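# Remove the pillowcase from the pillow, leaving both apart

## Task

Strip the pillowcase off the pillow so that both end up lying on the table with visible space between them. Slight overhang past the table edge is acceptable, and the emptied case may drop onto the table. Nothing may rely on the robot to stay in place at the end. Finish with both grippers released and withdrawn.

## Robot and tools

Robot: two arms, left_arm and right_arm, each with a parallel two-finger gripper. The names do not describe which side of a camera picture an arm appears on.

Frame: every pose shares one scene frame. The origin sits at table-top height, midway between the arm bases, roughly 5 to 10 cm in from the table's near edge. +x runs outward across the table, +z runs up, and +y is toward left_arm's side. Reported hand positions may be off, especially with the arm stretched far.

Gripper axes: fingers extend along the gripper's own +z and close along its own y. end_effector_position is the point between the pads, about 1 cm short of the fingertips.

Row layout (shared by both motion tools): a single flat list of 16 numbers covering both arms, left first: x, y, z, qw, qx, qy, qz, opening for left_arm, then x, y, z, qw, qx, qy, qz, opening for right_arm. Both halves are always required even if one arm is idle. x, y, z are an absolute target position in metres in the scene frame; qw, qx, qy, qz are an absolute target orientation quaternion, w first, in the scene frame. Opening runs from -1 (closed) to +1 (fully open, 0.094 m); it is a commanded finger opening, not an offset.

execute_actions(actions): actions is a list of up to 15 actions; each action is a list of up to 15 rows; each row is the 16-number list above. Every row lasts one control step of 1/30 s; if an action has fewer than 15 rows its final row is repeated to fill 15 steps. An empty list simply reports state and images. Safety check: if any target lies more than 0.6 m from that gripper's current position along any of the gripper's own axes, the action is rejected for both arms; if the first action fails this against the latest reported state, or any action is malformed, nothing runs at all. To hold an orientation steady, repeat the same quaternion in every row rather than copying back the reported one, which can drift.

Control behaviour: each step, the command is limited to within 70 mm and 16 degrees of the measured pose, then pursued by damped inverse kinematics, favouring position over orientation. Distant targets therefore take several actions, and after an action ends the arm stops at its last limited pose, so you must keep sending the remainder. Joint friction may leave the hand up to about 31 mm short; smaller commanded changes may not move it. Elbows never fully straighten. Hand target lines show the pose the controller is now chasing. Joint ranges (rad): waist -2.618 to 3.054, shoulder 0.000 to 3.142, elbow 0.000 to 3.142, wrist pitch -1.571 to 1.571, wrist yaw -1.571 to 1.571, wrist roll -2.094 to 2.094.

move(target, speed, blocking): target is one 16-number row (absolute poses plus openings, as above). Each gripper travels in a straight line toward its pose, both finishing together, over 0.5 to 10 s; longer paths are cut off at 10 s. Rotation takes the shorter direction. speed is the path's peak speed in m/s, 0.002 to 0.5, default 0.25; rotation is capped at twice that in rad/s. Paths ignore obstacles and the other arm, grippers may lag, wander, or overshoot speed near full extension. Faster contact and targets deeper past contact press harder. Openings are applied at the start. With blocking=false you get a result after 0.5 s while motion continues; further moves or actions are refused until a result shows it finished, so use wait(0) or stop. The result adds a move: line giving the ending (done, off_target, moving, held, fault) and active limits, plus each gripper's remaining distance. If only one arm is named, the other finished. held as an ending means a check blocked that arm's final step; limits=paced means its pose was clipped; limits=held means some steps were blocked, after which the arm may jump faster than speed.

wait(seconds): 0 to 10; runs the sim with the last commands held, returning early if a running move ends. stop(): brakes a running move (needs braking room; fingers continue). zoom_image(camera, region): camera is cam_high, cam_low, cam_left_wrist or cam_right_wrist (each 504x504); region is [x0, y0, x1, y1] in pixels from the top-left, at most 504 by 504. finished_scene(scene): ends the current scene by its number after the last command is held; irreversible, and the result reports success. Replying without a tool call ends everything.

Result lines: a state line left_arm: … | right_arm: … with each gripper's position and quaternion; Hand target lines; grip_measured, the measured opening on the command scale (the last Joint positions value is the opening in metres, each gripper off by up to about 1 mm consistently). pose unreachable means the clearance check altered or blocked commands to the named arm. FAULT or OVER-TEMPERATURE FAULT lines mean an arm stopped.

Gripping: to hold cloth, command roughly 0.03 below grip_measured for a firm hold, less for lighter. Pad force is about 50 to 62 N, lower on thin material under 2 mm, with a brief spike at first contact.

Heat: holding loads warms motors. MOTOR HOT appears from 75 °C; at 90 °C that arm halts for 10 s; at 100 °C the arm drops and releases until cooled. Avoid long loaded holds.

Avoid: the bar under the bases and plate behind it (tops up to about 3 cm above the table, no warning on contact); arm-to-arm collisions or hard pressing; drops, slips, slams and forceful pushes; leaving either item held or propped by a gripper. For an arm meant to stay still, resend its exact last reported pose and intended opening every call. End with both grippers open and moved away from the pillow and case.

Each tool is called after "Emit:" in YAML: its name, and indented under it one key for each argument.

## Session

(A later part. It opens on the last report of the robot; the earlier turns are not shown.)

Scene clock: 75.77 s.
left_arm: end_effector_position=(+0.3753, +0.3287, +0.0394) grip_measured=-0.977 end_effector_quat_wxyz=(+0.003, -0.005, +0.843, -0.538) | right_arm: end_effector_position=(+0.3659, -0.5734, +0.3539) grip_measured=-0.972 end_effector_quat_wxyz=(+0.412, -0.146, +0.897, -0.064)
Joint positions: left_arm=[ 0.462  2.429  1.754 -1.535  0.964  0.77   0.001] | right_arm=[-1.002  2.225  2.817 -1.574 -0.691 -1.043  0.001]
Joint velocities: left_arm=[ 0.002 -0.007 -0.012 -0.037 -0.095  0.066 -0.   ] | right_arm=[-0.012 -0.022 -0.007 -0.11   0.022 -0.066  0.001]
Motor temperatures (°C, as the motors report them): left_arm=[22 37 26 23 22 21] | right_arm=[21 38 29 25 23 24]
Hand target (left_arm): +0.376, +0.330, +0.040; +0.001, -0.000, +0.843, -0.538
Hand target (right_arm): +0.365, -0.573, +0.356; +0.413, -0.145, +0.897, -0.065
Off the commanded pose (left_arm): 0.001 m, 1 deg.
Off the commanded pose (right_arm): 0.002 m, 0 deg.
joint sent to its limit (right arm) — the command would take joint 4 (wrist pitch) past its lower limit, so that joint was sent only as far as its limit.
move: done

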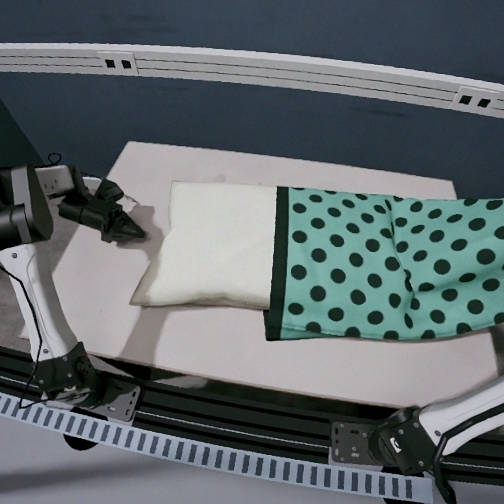

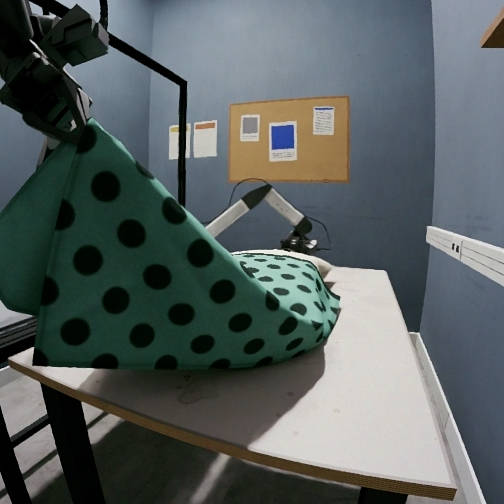

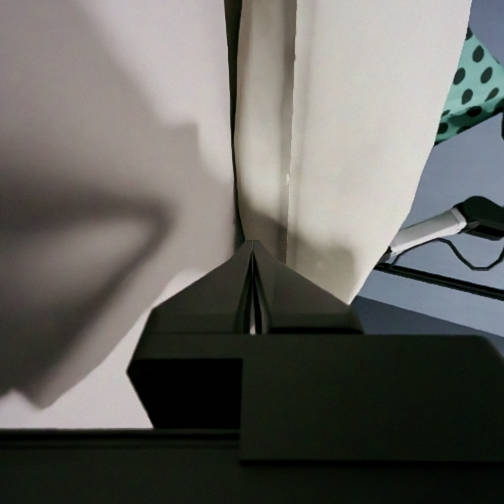

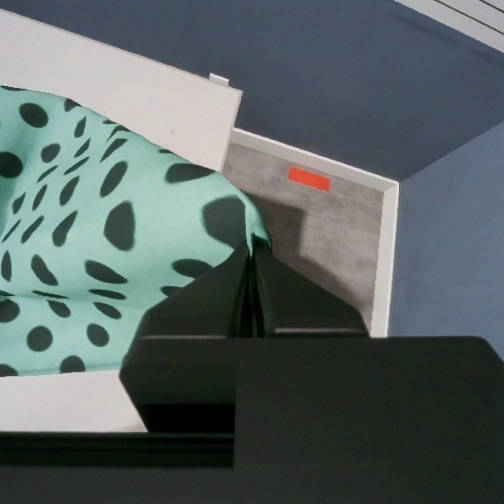

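Emit:
move:
  target: [0.375,0.32,0.024,0,0,0.803,-0.596,0.0,0.365,-0.573,0.356,0.412,-0.146,0.897,-0.064,-1]
  speed: 0.05

Scene clock: 77.67 s.
left_arm: end_effector_position=(+0.3778, +0.3215, +0.0249) grip_measured=-0.003 end_effector_quat_wxyz=(+0.019, -0.003, +0.819, -0.574) | right_arm: end_effector_position=(+0.3659, -0.5734, +0.3539) grip_measured=-0.972 end_effector_quat_wxyz=(+0.412, -0.146, +0.897, -0.064)
Joint positions: left_arm=[ 0.462  2.504  1.754 -1.545  1.042  0.862  0.047] | right_arm=[-1.002  2.225  2.817 -1.574 -0.691 -1.043  0.001]
Joint velocities: left_arm=[-0.002 -0.007 -0.012 -0.022 -0.022  0.022 -0.   ] | right_arm=[ 0.002 -0.007 -0.007 -0.022 -0.066 -0.051 -0.   ]
Motor temperatures (°C, as the motors report them): left_arm=[22 37 26 23 22 21] | right_arm=[21 38 29 25 23 24]
Hand target (left_arm): +0.375, +0.320, +0.024; +0.014, -0.011, +0.812, -0.583
Hand target (right_arm): +0.365, -0.573, +0.356; +0.413, -0.145, +0.897, -0.065
Off the commanded pose (left_arm): 0.003 m, 4 deg.
Off the commanded pose (right_arm): 0.002 m, 0 deg.
joint sent to its limit (left arm) — the command would take joint 4 (wrist pitch) past its lower limit, so that joint was sent only as far as its limit.
joint sent to its limit (right arm) — the command would take joint 4 (wrist pitch) past its lower limit, so that joint was sent only as far as its limit.
move: off_target (left_arm)

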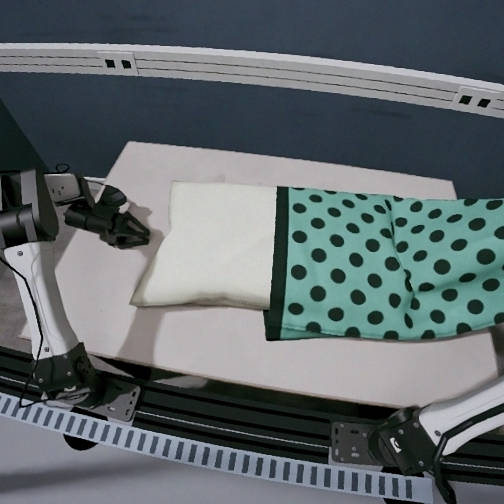

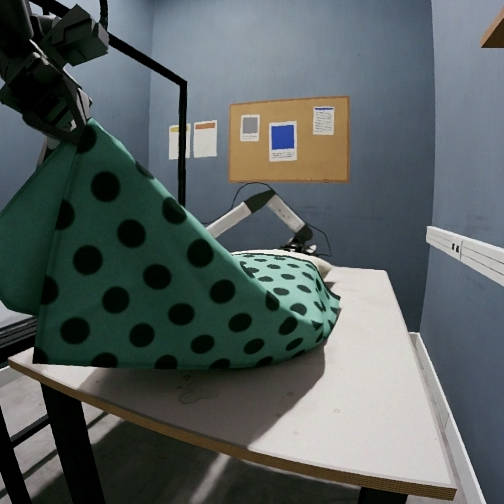

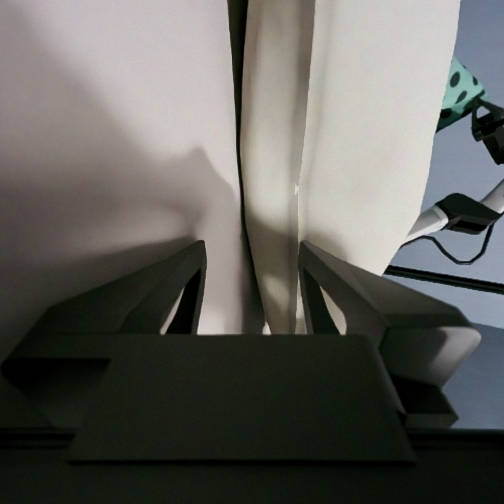

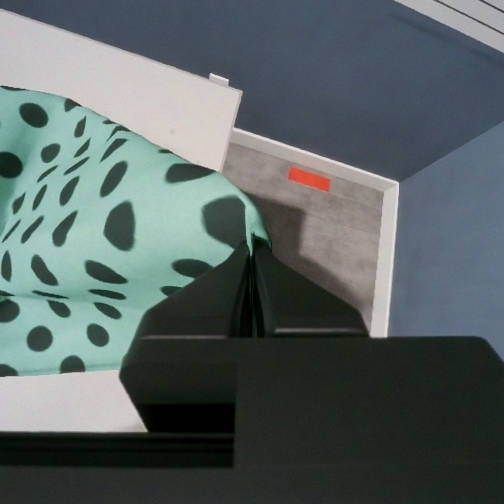

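Edge is now between the fingers. Advance.

Emit:
move:
  target: [0.375,0.265,0.024,0,0,0.803,-0.596,0.0,0.365,-0.573,0.356,0.412,-0.146,0.897,-0.064,-1]
  speed: 0.04

Scene clock: 82.77 s.
left_arm: end_effector_position=(+0.3802, +0.2736, +0.0253) grip_measured=-0.003 end_effector_quat_wxyz=(+0.011, +0.006, +0.808, -0.589) | right_arm: end_effector_position=(+0.3659, -0.5734, +0.3539) grip_measured=-0.972 end_effector_quat_wxyz=(+0.412, -0.146, +0.897, -0.064)
Joint positions: left_arm=[ 0.349  2.463  1.657 -1.416  1.122  0.761  0.047] | right_arm=[-1.002  2.225  2.817 -1.574 -0.691 -1.043  0.001]
Joint velocities: left_arm=[ 0.002 -0.002 -0.017 -0.022 -0.007  0.007  0.002] | right_arm=[-0.022 -0.012  0.002 -0.007 -0.051 -0.066 -0.001]
Motor temperatures (°C, as the motors report them): left_arm=[22 38 26 24 22 21] | right_arm=[21 39 29 25 23 24]
Hand target (left_arm): +0.374, +0.266, +0.024; -0.001, +0.000, +0.804, -0.595
Hand target (right_arm): +0.365, -0.573, +0.356; +0.413, -0.145, +0.897, -0.065
Off the commanded pose (left_arm): 0.010 m, 2 deg.
Off the commanded pose (right_arm): 0.002 m, 0 deg.
joint sent to its limit (right arm) — the command would take joint 4 (wrist pitch) past its lower limit, so that joint was sent only as far as its limit.
move: done

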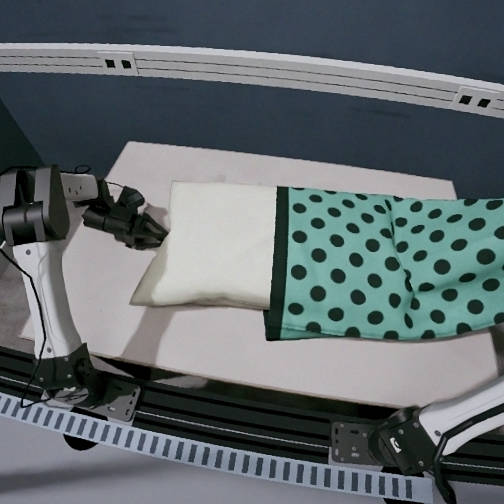

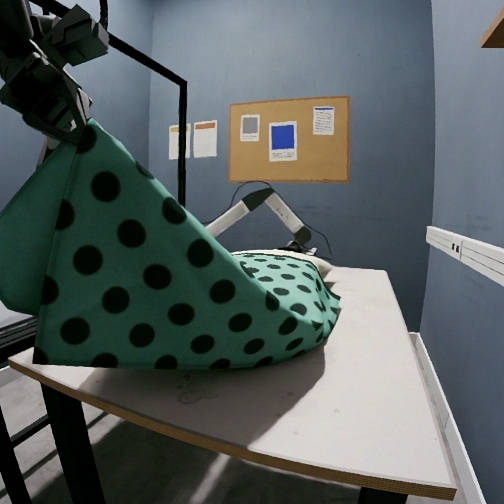

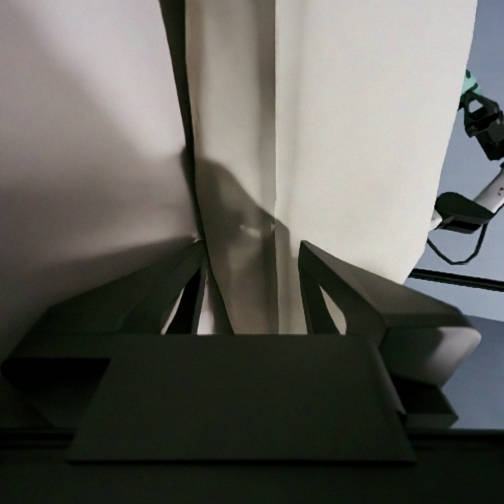

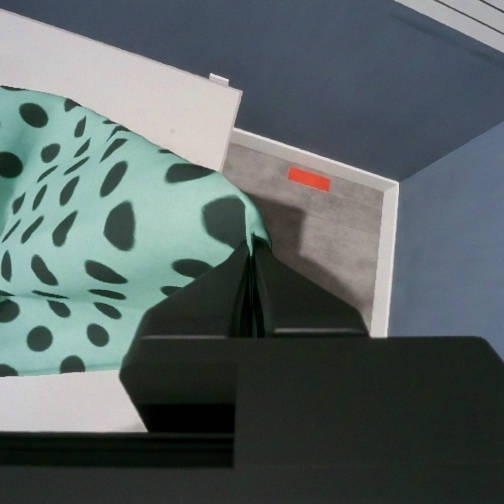

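Emit:
move:
  target: [0.375,0.235,0.024,0,0,0.803,-0.596,0.0,0.365,-0.573,0.356,0.412,-0.146,0.897,-0.064,-1]
  speed: 0.04

Scene clock: 84.13 s.
left_arm: end_effector_position=(+0.3784, +0.2421, +0.0239) grip_measured=-0.003 end_effector_quat_wxyz=(+0.003, -0.006, +0.802, -0.598) | right_arm: end_effector_position=(+0.3659, -0.5734, +0.3539) grip_measured=-0.972 end_effector_quat_wxyz=(+0.412, -0.146, +0.897, -0.064)
Joint positions: left_arm=[ 0.276  2.414  1.552 -1.254  1.181  0.611  0.047] | right_arm=[-1.002  2.225  2.817 -1.574 -0.691 -1.043  0.001]
Joint velocities: left_arm=[-0.002 -0.007 -0.022  0.037  0.007 -0.066  0.   ] | right_arm=[-0.012  0.002 -0.012 -0.037 -0.022  0.037 -0.002]
Motor temperatures (°C, as the motors report them): left_arm=[22 39 26 24 22 21] | right_arm=[21 39 29 25 23 24]
Hand target (left_arm): +0.374, +0.235, +0.024; -0.001, +0.001, +0.803, -0.596
Hand target (right_arm): +0.365, -0.573, +0.356; +0.413, -0.145, +0.897, -0.065
Off the commanded pose (left_arm): 0.008 m, 1 deg.
Off the commanded pose (right_arm): 0.002 m, 0 deg.
joint sent to its limit (right arm) — the command would take joint 4 (wrist pitch) past its lower limit, so that joint was sent only as far as its limit.
move: done

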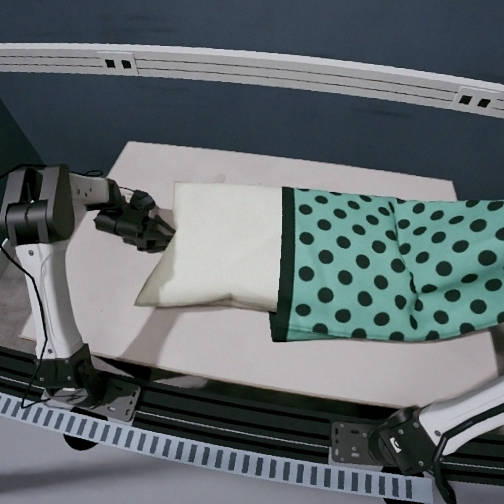

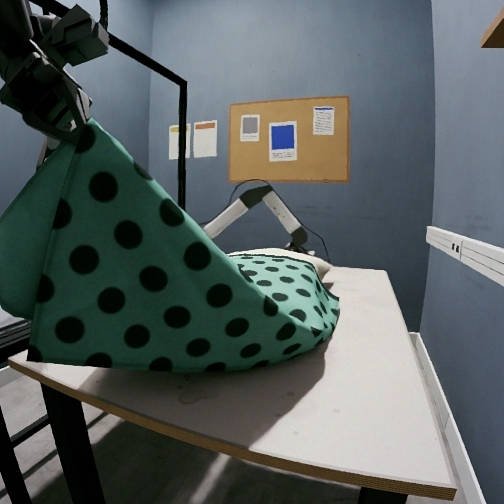

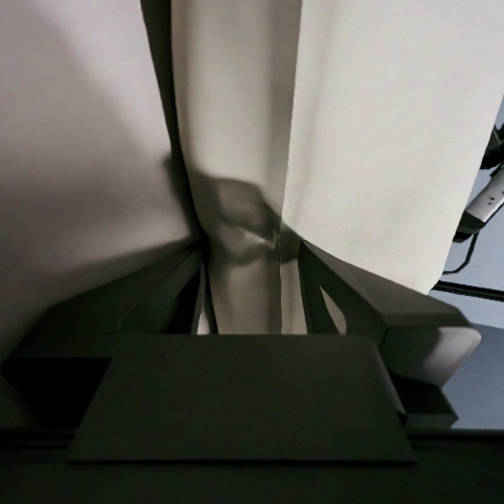

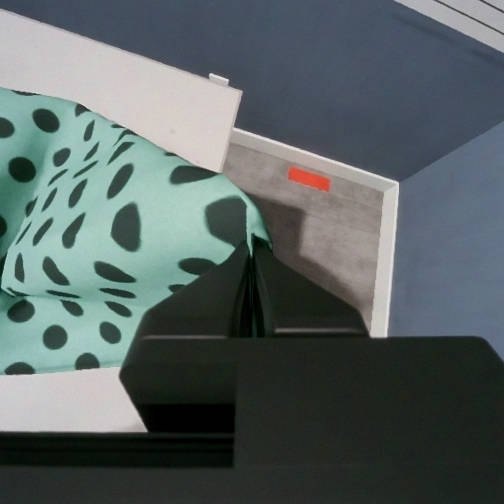

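Looks like the flange lifted onto the lower finger. Close.

Emit:
move:
  target: [0.377,0.238,0.024,0,0,0.803,-0.596,-1,0.365,-0.573,0.356,0.412,-0.146,0.897,-0.064,-1]

Emit:
move:
  target: [0.377,0.33,0.045,0,0,0.843,-0.537,-1,0.365,-0.573,0.356,0.412,-0.146,0.897,-0.064,-1]
  speed: 0.06

Scene clock: 85.00 s.
left_arm: end_effector_position=(+0.3786, +0.2422, +0.0234) grip_measured=-0.965 end_effector_quat_wxyz=(+0.003, -0.007, +0.802, -0.597) | right_arm: end_effector_position=(+0.3659, -0.5734, +0.3539) grip_measured=-0.972 end_effector_quat_wxyz=(+0.412, -0.146, +0.897, -0.064)
Joint positions: left_arm=[ 0.276  2.414  1.552 -1.251  1.18   0.607  0.002] | right_arm=[-1.002  2.225  2.817 -1.574 -0.691 -1.043  0.001]
Joint velocities: left_arm=[-0.002 -0.002  0.002  0.022 -0.037  0.037  0.   ] | right_arm=[-0.022 -0.012  0.002 -0.007 -0.051 -0.007  0.001]
Motor temperatures (°C, as the motors report them): left_arm=[22 39 26 24 22 21] | right_arm=[21 39 29 25 23 24]
Hand target (left_arm): +0.377, +0.238, +0.024; +0.000, +0.000, +0.803, -0.596
Hand target (right_arm): +0.365, -0.573, +0.356; +0.413, -0.145, +0.897, -0.065
Off the commanded pose (left_arm): 0.005 m, 1 deg.
Off the commanded pose (right_arm): 0.002 m, 0 deg.
joint sent to its limit (right arm) — the command would take joint 4 (wrist pitch) past its lower limit, so that joint was sent only as far as its limit.
move: done

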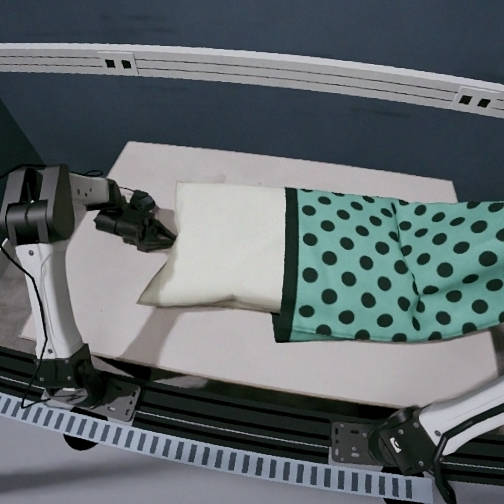

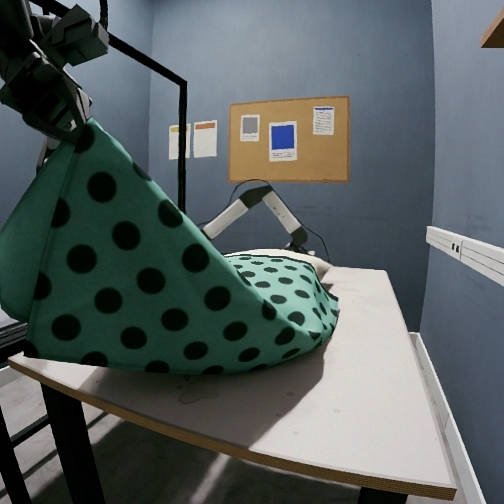

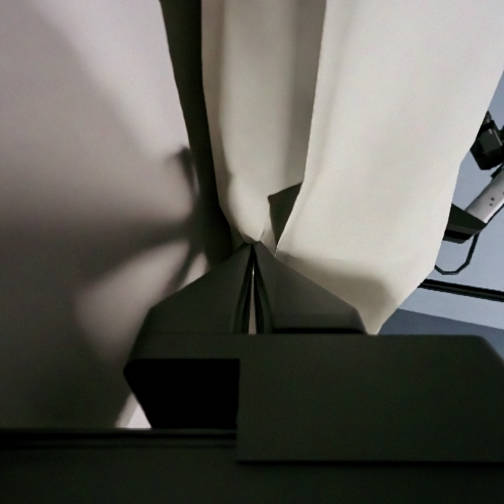

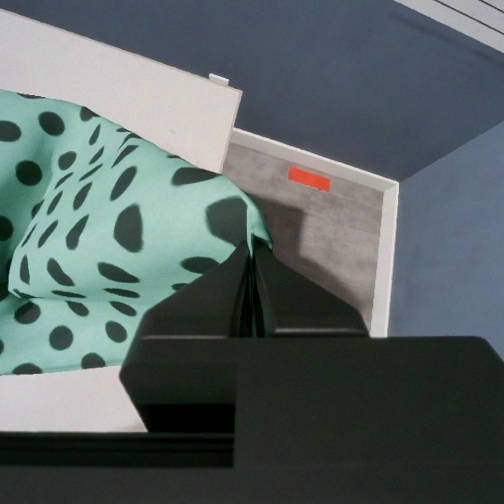

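Scene clock: 86.87 s.
left_arm: end_effector_position=(+0.3776, +0.3263, +0.0418) grip_measured=-0.966 end_effector_quat_wxyz=(+0.003, -0.004, +0.843, -0.538) | right_arm: end_effector_position=(+0.3659, -0.5734, +0.3539) grip_measured=-0.972 end_effector_quat_wxyz=(+0.412, -0.146, +0.897, -0.064)
Joint positions: left_arm=[ 0.455  2.426  1.761 -1.537  0.969  0.762  0.002] | right_arm=[-1.002  2.225  2.817 -1.574 -0.691 -1.043  0.001]
Joint velocities: left_arm=[-0.012  0.012  0.002 -0.022 -0.066  0.051  0.001] | right_arm=[-0.027 -0.012  0.002  0.051 -0.007  0.081 -0.001]
Motor temperatures (°C, as the motors report them): left_arm=[22 39 26 24 22 21] | right_arm=[21 40 29 25 23 24]
Hand target (left_arm): +0.379, +0.330, +0.045; +0.003, -0.002, +0.843, -0.537
Hand target (right_arm): +0.365, -0.573, +0.356; +0.413, -0.145, +0.897, -0.065
Off the commanded pose (left_arm): 0.005 m, 1 deg.
Off the commanded pose (right_arm): 0.002 m, 0 deg.
joint sent to its limit (left arm) — the command would take joint 4 (wrist pitch) past its lower limit, so that joint was sent only as far as its limit.
joint sent to its limit (right arm) — the command would take joint 4 (wrist pitch) past its lower limit, so that joint was sent only as far as its limit.
move: done

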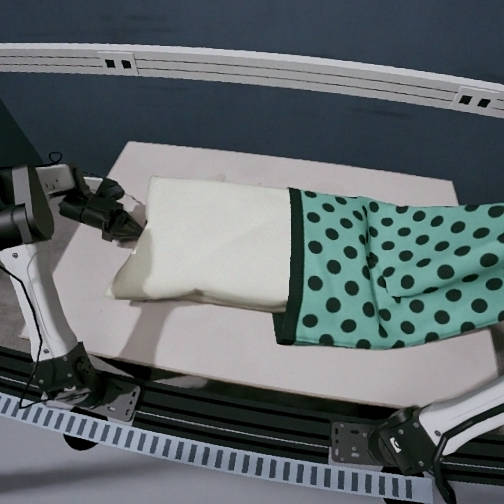

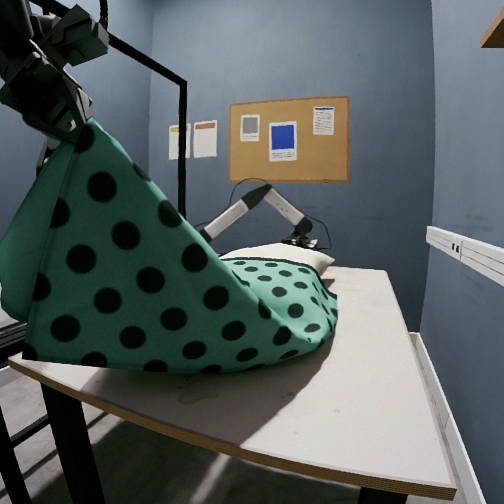

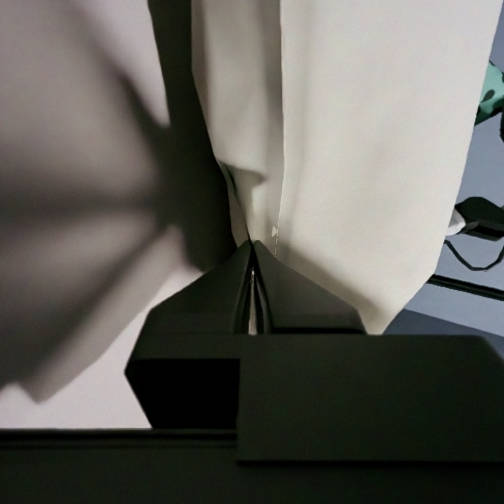

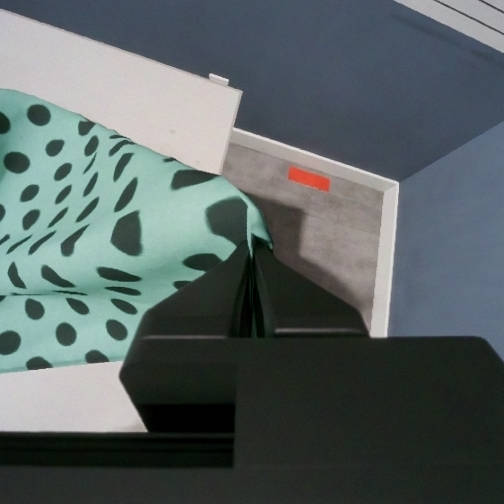

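Emit:
move:
  target: [0.36,0.53,0.06,0,0,0.94,-0.34,-1,0.365,-0.573,0.356,0.412,-0.146,0.897,-0.064,-1]
  speed: 0.09

Scene clock: 90.00 s.
left_arm: end_effector_position=(+0.3608, +0.5218, +0.0517) grip_measured=-0.966 end_effector_quat_wxyz=(+0.058, -0.032, +0.950, -0.307) | right_arm: end_effector_position=(+0.3659, -0.5734, +0.3539) grip_measured=-0.972 end_effector_quat_wxyz=(+0.412, -0.146, +0.897, -0.064)
Joint positions: left_arm=[ 0.775  2.405  2.099 -1.558  0.534  0.758  0.002] | right_arm=[-1.002  2.225  2.817 -1.574 -0.691 -1.043  0.001]
Joint velocities: left_arm=[-0.012 -0.012 -0.002 -0.037 -0.066 -0.066 -0.001] | right_arm=[-0.002  0.002  0.002  0.11   0.037  0.037 -0.   ]
Motor temperatures (°C, as the motors report them): left_arm=[22 40 27 24 22 21] | right_arm=[21 40 29 26 23 24]
Hand target (left_arm): +0.362, +0.529, +0.058; +0.067, -0.024, +0.954, -0.292
Hand target (right_arm): +0.365, -0.573, +0.356; +0.413, -0.145, +0.897, -0.065
Off the commanded pose (left_arm): 0.012 m, 9 deg.
Off the commanded pose (right_arm): 0.002 m, 0 deg.
joint sent to its limit (left arm) — the command would take joint 4 (wrist pitch) past its lower limit, so that joint was sent only as far as its limit.
joint sent to its limit (right arm) — the command would take joint 4 (wrist pitch) past its lower limit, so that joint was sent only as far as its limit.
move: off_target (left_arm)

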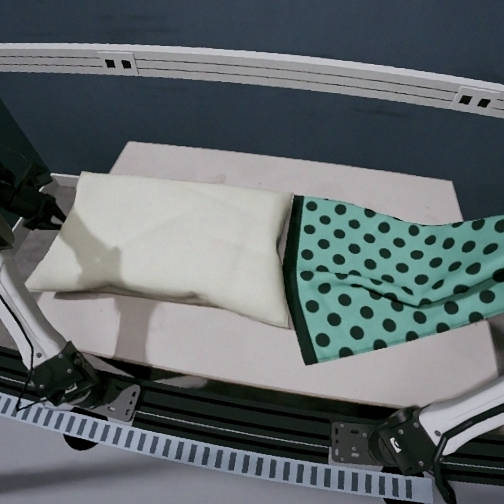

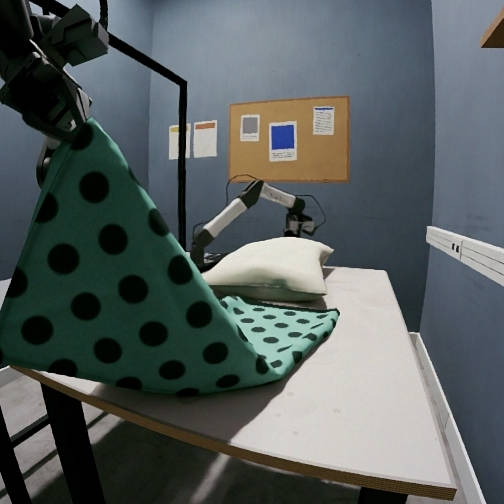

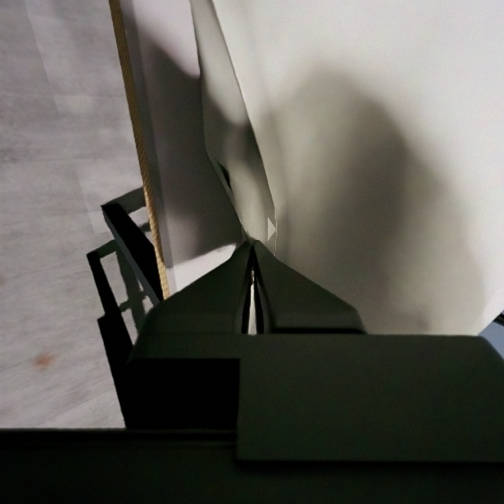

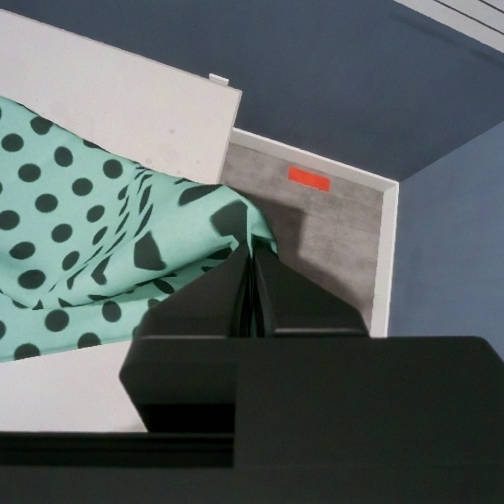

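Emit:
move:
  target: [0.36,0.56,0.06,0.058,-0.03,0.95,-0.307,-1,0.33,-0.67,0.38,0.33,0.30,0.88,-0.16,-1]
  speed: 0.09

Scene clock: 96.07 s.
left_arm: end_effector_position=(+0.3595, +0.5503, +0.0553) grip_measured=-0.966 end_effector_quat_wxyz=(+0.082, -0.046, +0.952, -0.290) | right_arm: end_effector_position=(+0.3284, -0.6655, +0.3637) grip_measured=-0.972 end_effector_quat_wxyz=(+0.358, +0.294, +0.870, -0.171)
Joint positions: left_arm=[ 0.827  2.427  2.168 -1.56   0.533  0.768  0.002] | right_arm=[-1.002  2.225  2.852 -1.402 -0.147 -0.224  0.001]
Joint velocities: left_arm=[ 0.012 -0.017  0.002  0.022 -0.022  0.007  0.001] | right_arm=[ 0.007  0.012  0.002  0.066 -0.022 -0.066  0.   ]
Motor temperatures (°C, as the motors report them): left_arm=[22 41 28 23 22 21] | right_arm=[21 41 29 27 23 24]
Hand target (left_arm): +0.360, +0.560, +0.060; +0.092, -0.043, +0.955, -0.277
Hand target (right_arm): +0.329, -0.669, +0.379; +0.378, +0.293, +0.858, -0.190
Off the commanded pose (left_arm): 0.011 m, 4 deg.
Off the commanded pose (right_arm): 0.017 m, 4 deg.
elbow stopped short (right arm): the move would have taken joint 3 (elbow) straighter than the controller allows; a more bent joint 3 avoids this.
joint sent to its limit (left arm) — the command would take joint 4 (wrist pitch) past its lower limit, so that joint was sent only as far as its limit.
move: off_target (left_arm, right_arm)

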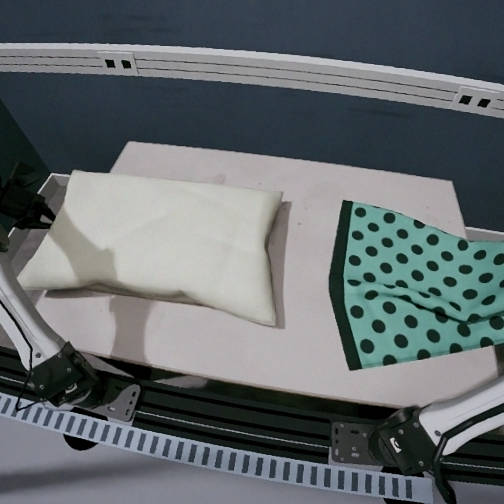

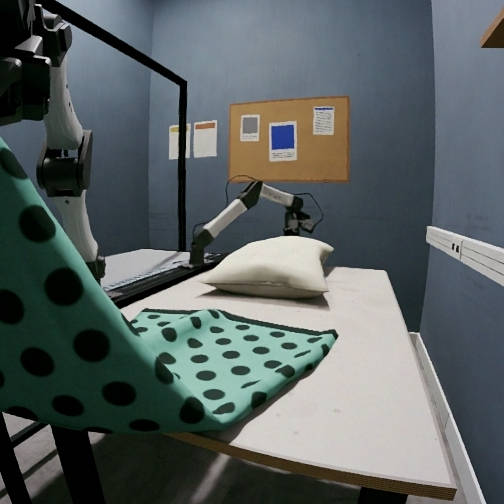

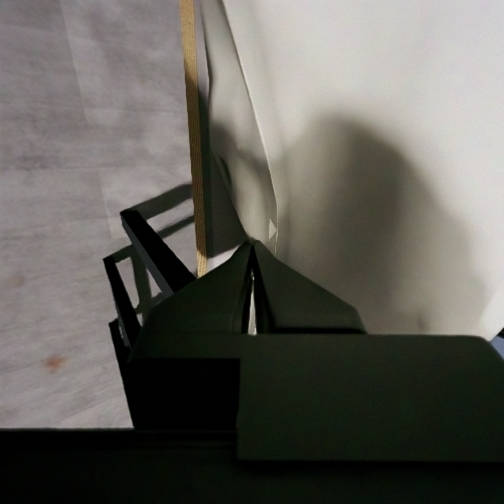

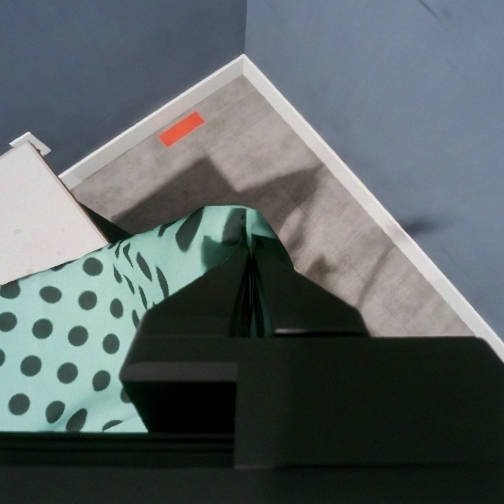

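Emit:
move:
  target: [0.36,0.555,0.06,0.08,-0.045,0.952,-0.29,0.6,0.36,-0.45,0.30,0.3,0.1,0.95,-0.03,-1]
  speed: 0.15

Emit:
move:
  target: [0.33,0.60,0.14,0.08,-0.045,0.952,-0.29,0.6,0.37,-0.36,0.10,0.1,0.0,0.995,0,-1]
  speed: 0.15

Scene clock: 98.40 s.
left_arm: end_effector_position=(+0.3601, +0.5515, +0.0546) grip_measured=+0.597 end_effector_quat_wxyz=(+0.083, -0.045, +0.953, -0.286) | right_arm: end_effector_position=(+0.3590, -0.4544, +0.2946) grip_measured=-0.972 end_effector_quat_wxyz=(+0.290, +0.108, +0.951, -0.026)
Joint positions: left_arm=[ 0.827  2.427  2.168 -1.554  0.53   0.768  0.075] | right_arm=[-0.658  1.678  1.893 -1.233 -0.245 -0.299  0.001]
Joint velocities: left_arm=[-0.012 -0.012 -0.002  0.022  0.066  0.007 -0.001] | right_arm=[-0.007 -0.017 -0.007  0.022  0.007 -0.051  0.002]
Motor temperatures (°C, as the motors report them): left_arm=[22 42 28 23 22 21] | right_arm=[21 41 29 27 23 24]
Hand target (left_arm): +0.360, +0.555, +0.060; +0.088, -0.048, +0.954, -0.283
Hand target (right_arm): +0.360, -0.451, +0.300; +0.301, +0.100, +0.948, -0.028
Off the commanded pose (left_arm): 0.006 m, 1 deg.
Off the commanded pose (right_arm): 0.007 m, 2 deg.
joint sent to its limit (left arm) — the command would take joint 4 (wrist pitch) past its lower limit, so that joint was sent only as far as its limit.
move: done

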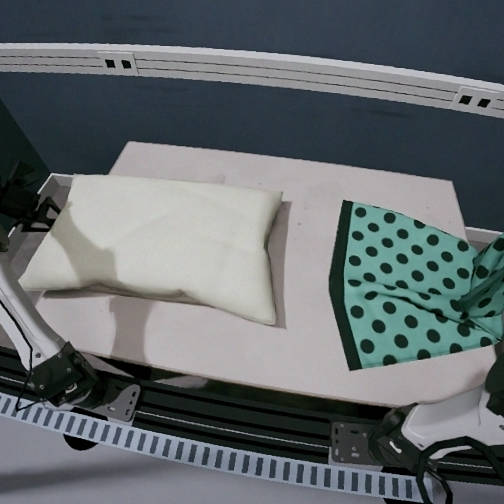

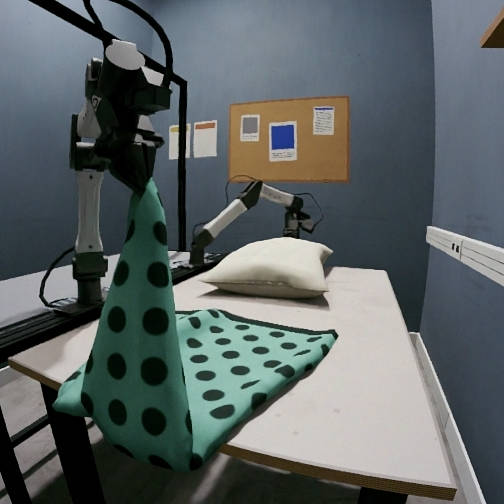

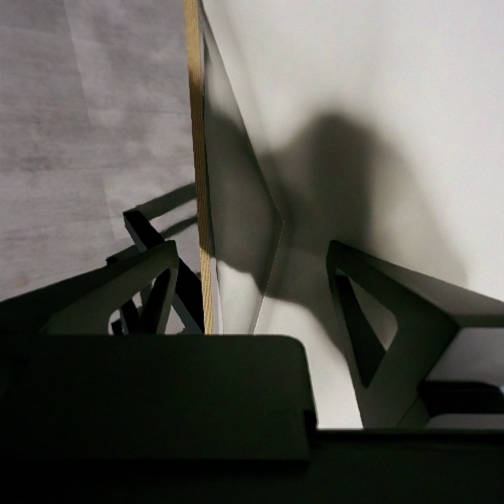

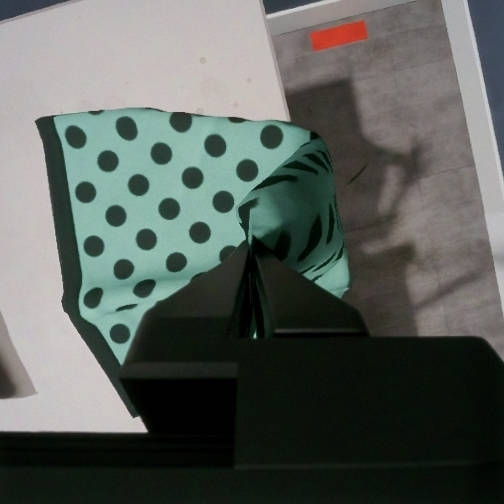

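Scene clock: 100.37 s.
left_arm: end_effector_position=(+0.3315, +0.5991, +0.1263) grip_measured=+0.598 end_effector_quat_wxyz=(+0.159, -0.082, +0.960, -0.215) | right_arm: end_effector_position=(+0.3719, -0.3607, +0.1042) grip_measured=-0.972 end_effector_quat_wxyz=(+0.103, -0.002, +0.995, +0.008)
Joint positions: left_arm=[ 0.952  2.245  2.168 -1.553  0.529  0.768  0.075] | right_arm=[-0.352  1.81   1.428 -0.99  -0.105 -0.289  0.001]
Joint velocities: left_arm=[ 0.012 -0.002 -0.007 -0.022 -0.051  0.037 -0.   ] | right_arm=[ 0.012 -0.012 -0.012  0.051  0.022 -0.037  0.   ]
Motor temperatures (°C, as the motors report them): left_arm=[22 43 28 23 22 21] | right_arm=[21 41 29 27 23 24]
Hand target (left_arm): +0.331, +0.601, +0.139; +0.171, -0.079, +0.960, -0.205
Hand target (right_arm): +0.372, -0.361, +0.100; +0.100, +0.001, +0.995, +0.004
Off the commanded pose (left_arm): 0.014 m, 13 deg.
Off the commanded pose (right_arm): 0.005 m, 1 deg.
joint sent to its limit (left arm) — the command would take joint 4 (wrist pitch) past its lower limit, so that joint was sent only as far as its limit.
move: off_target (left_arm)

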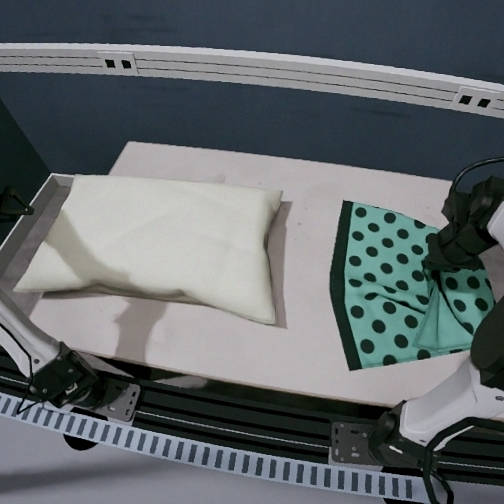

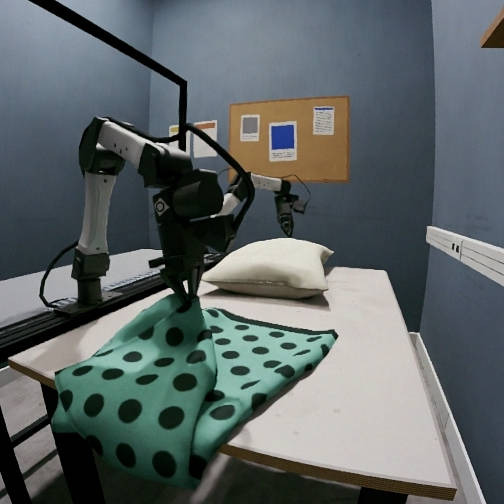

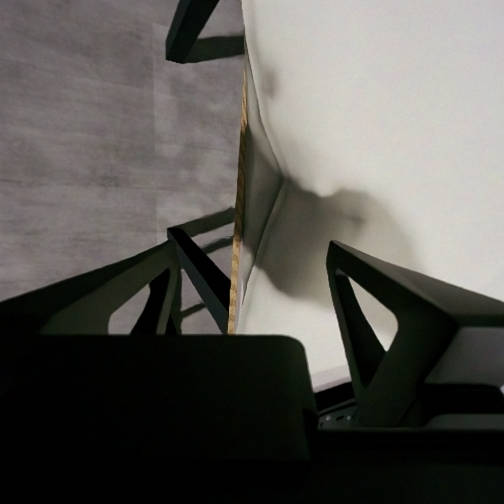

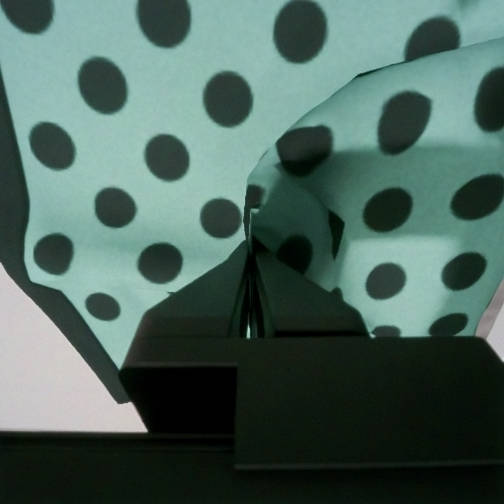

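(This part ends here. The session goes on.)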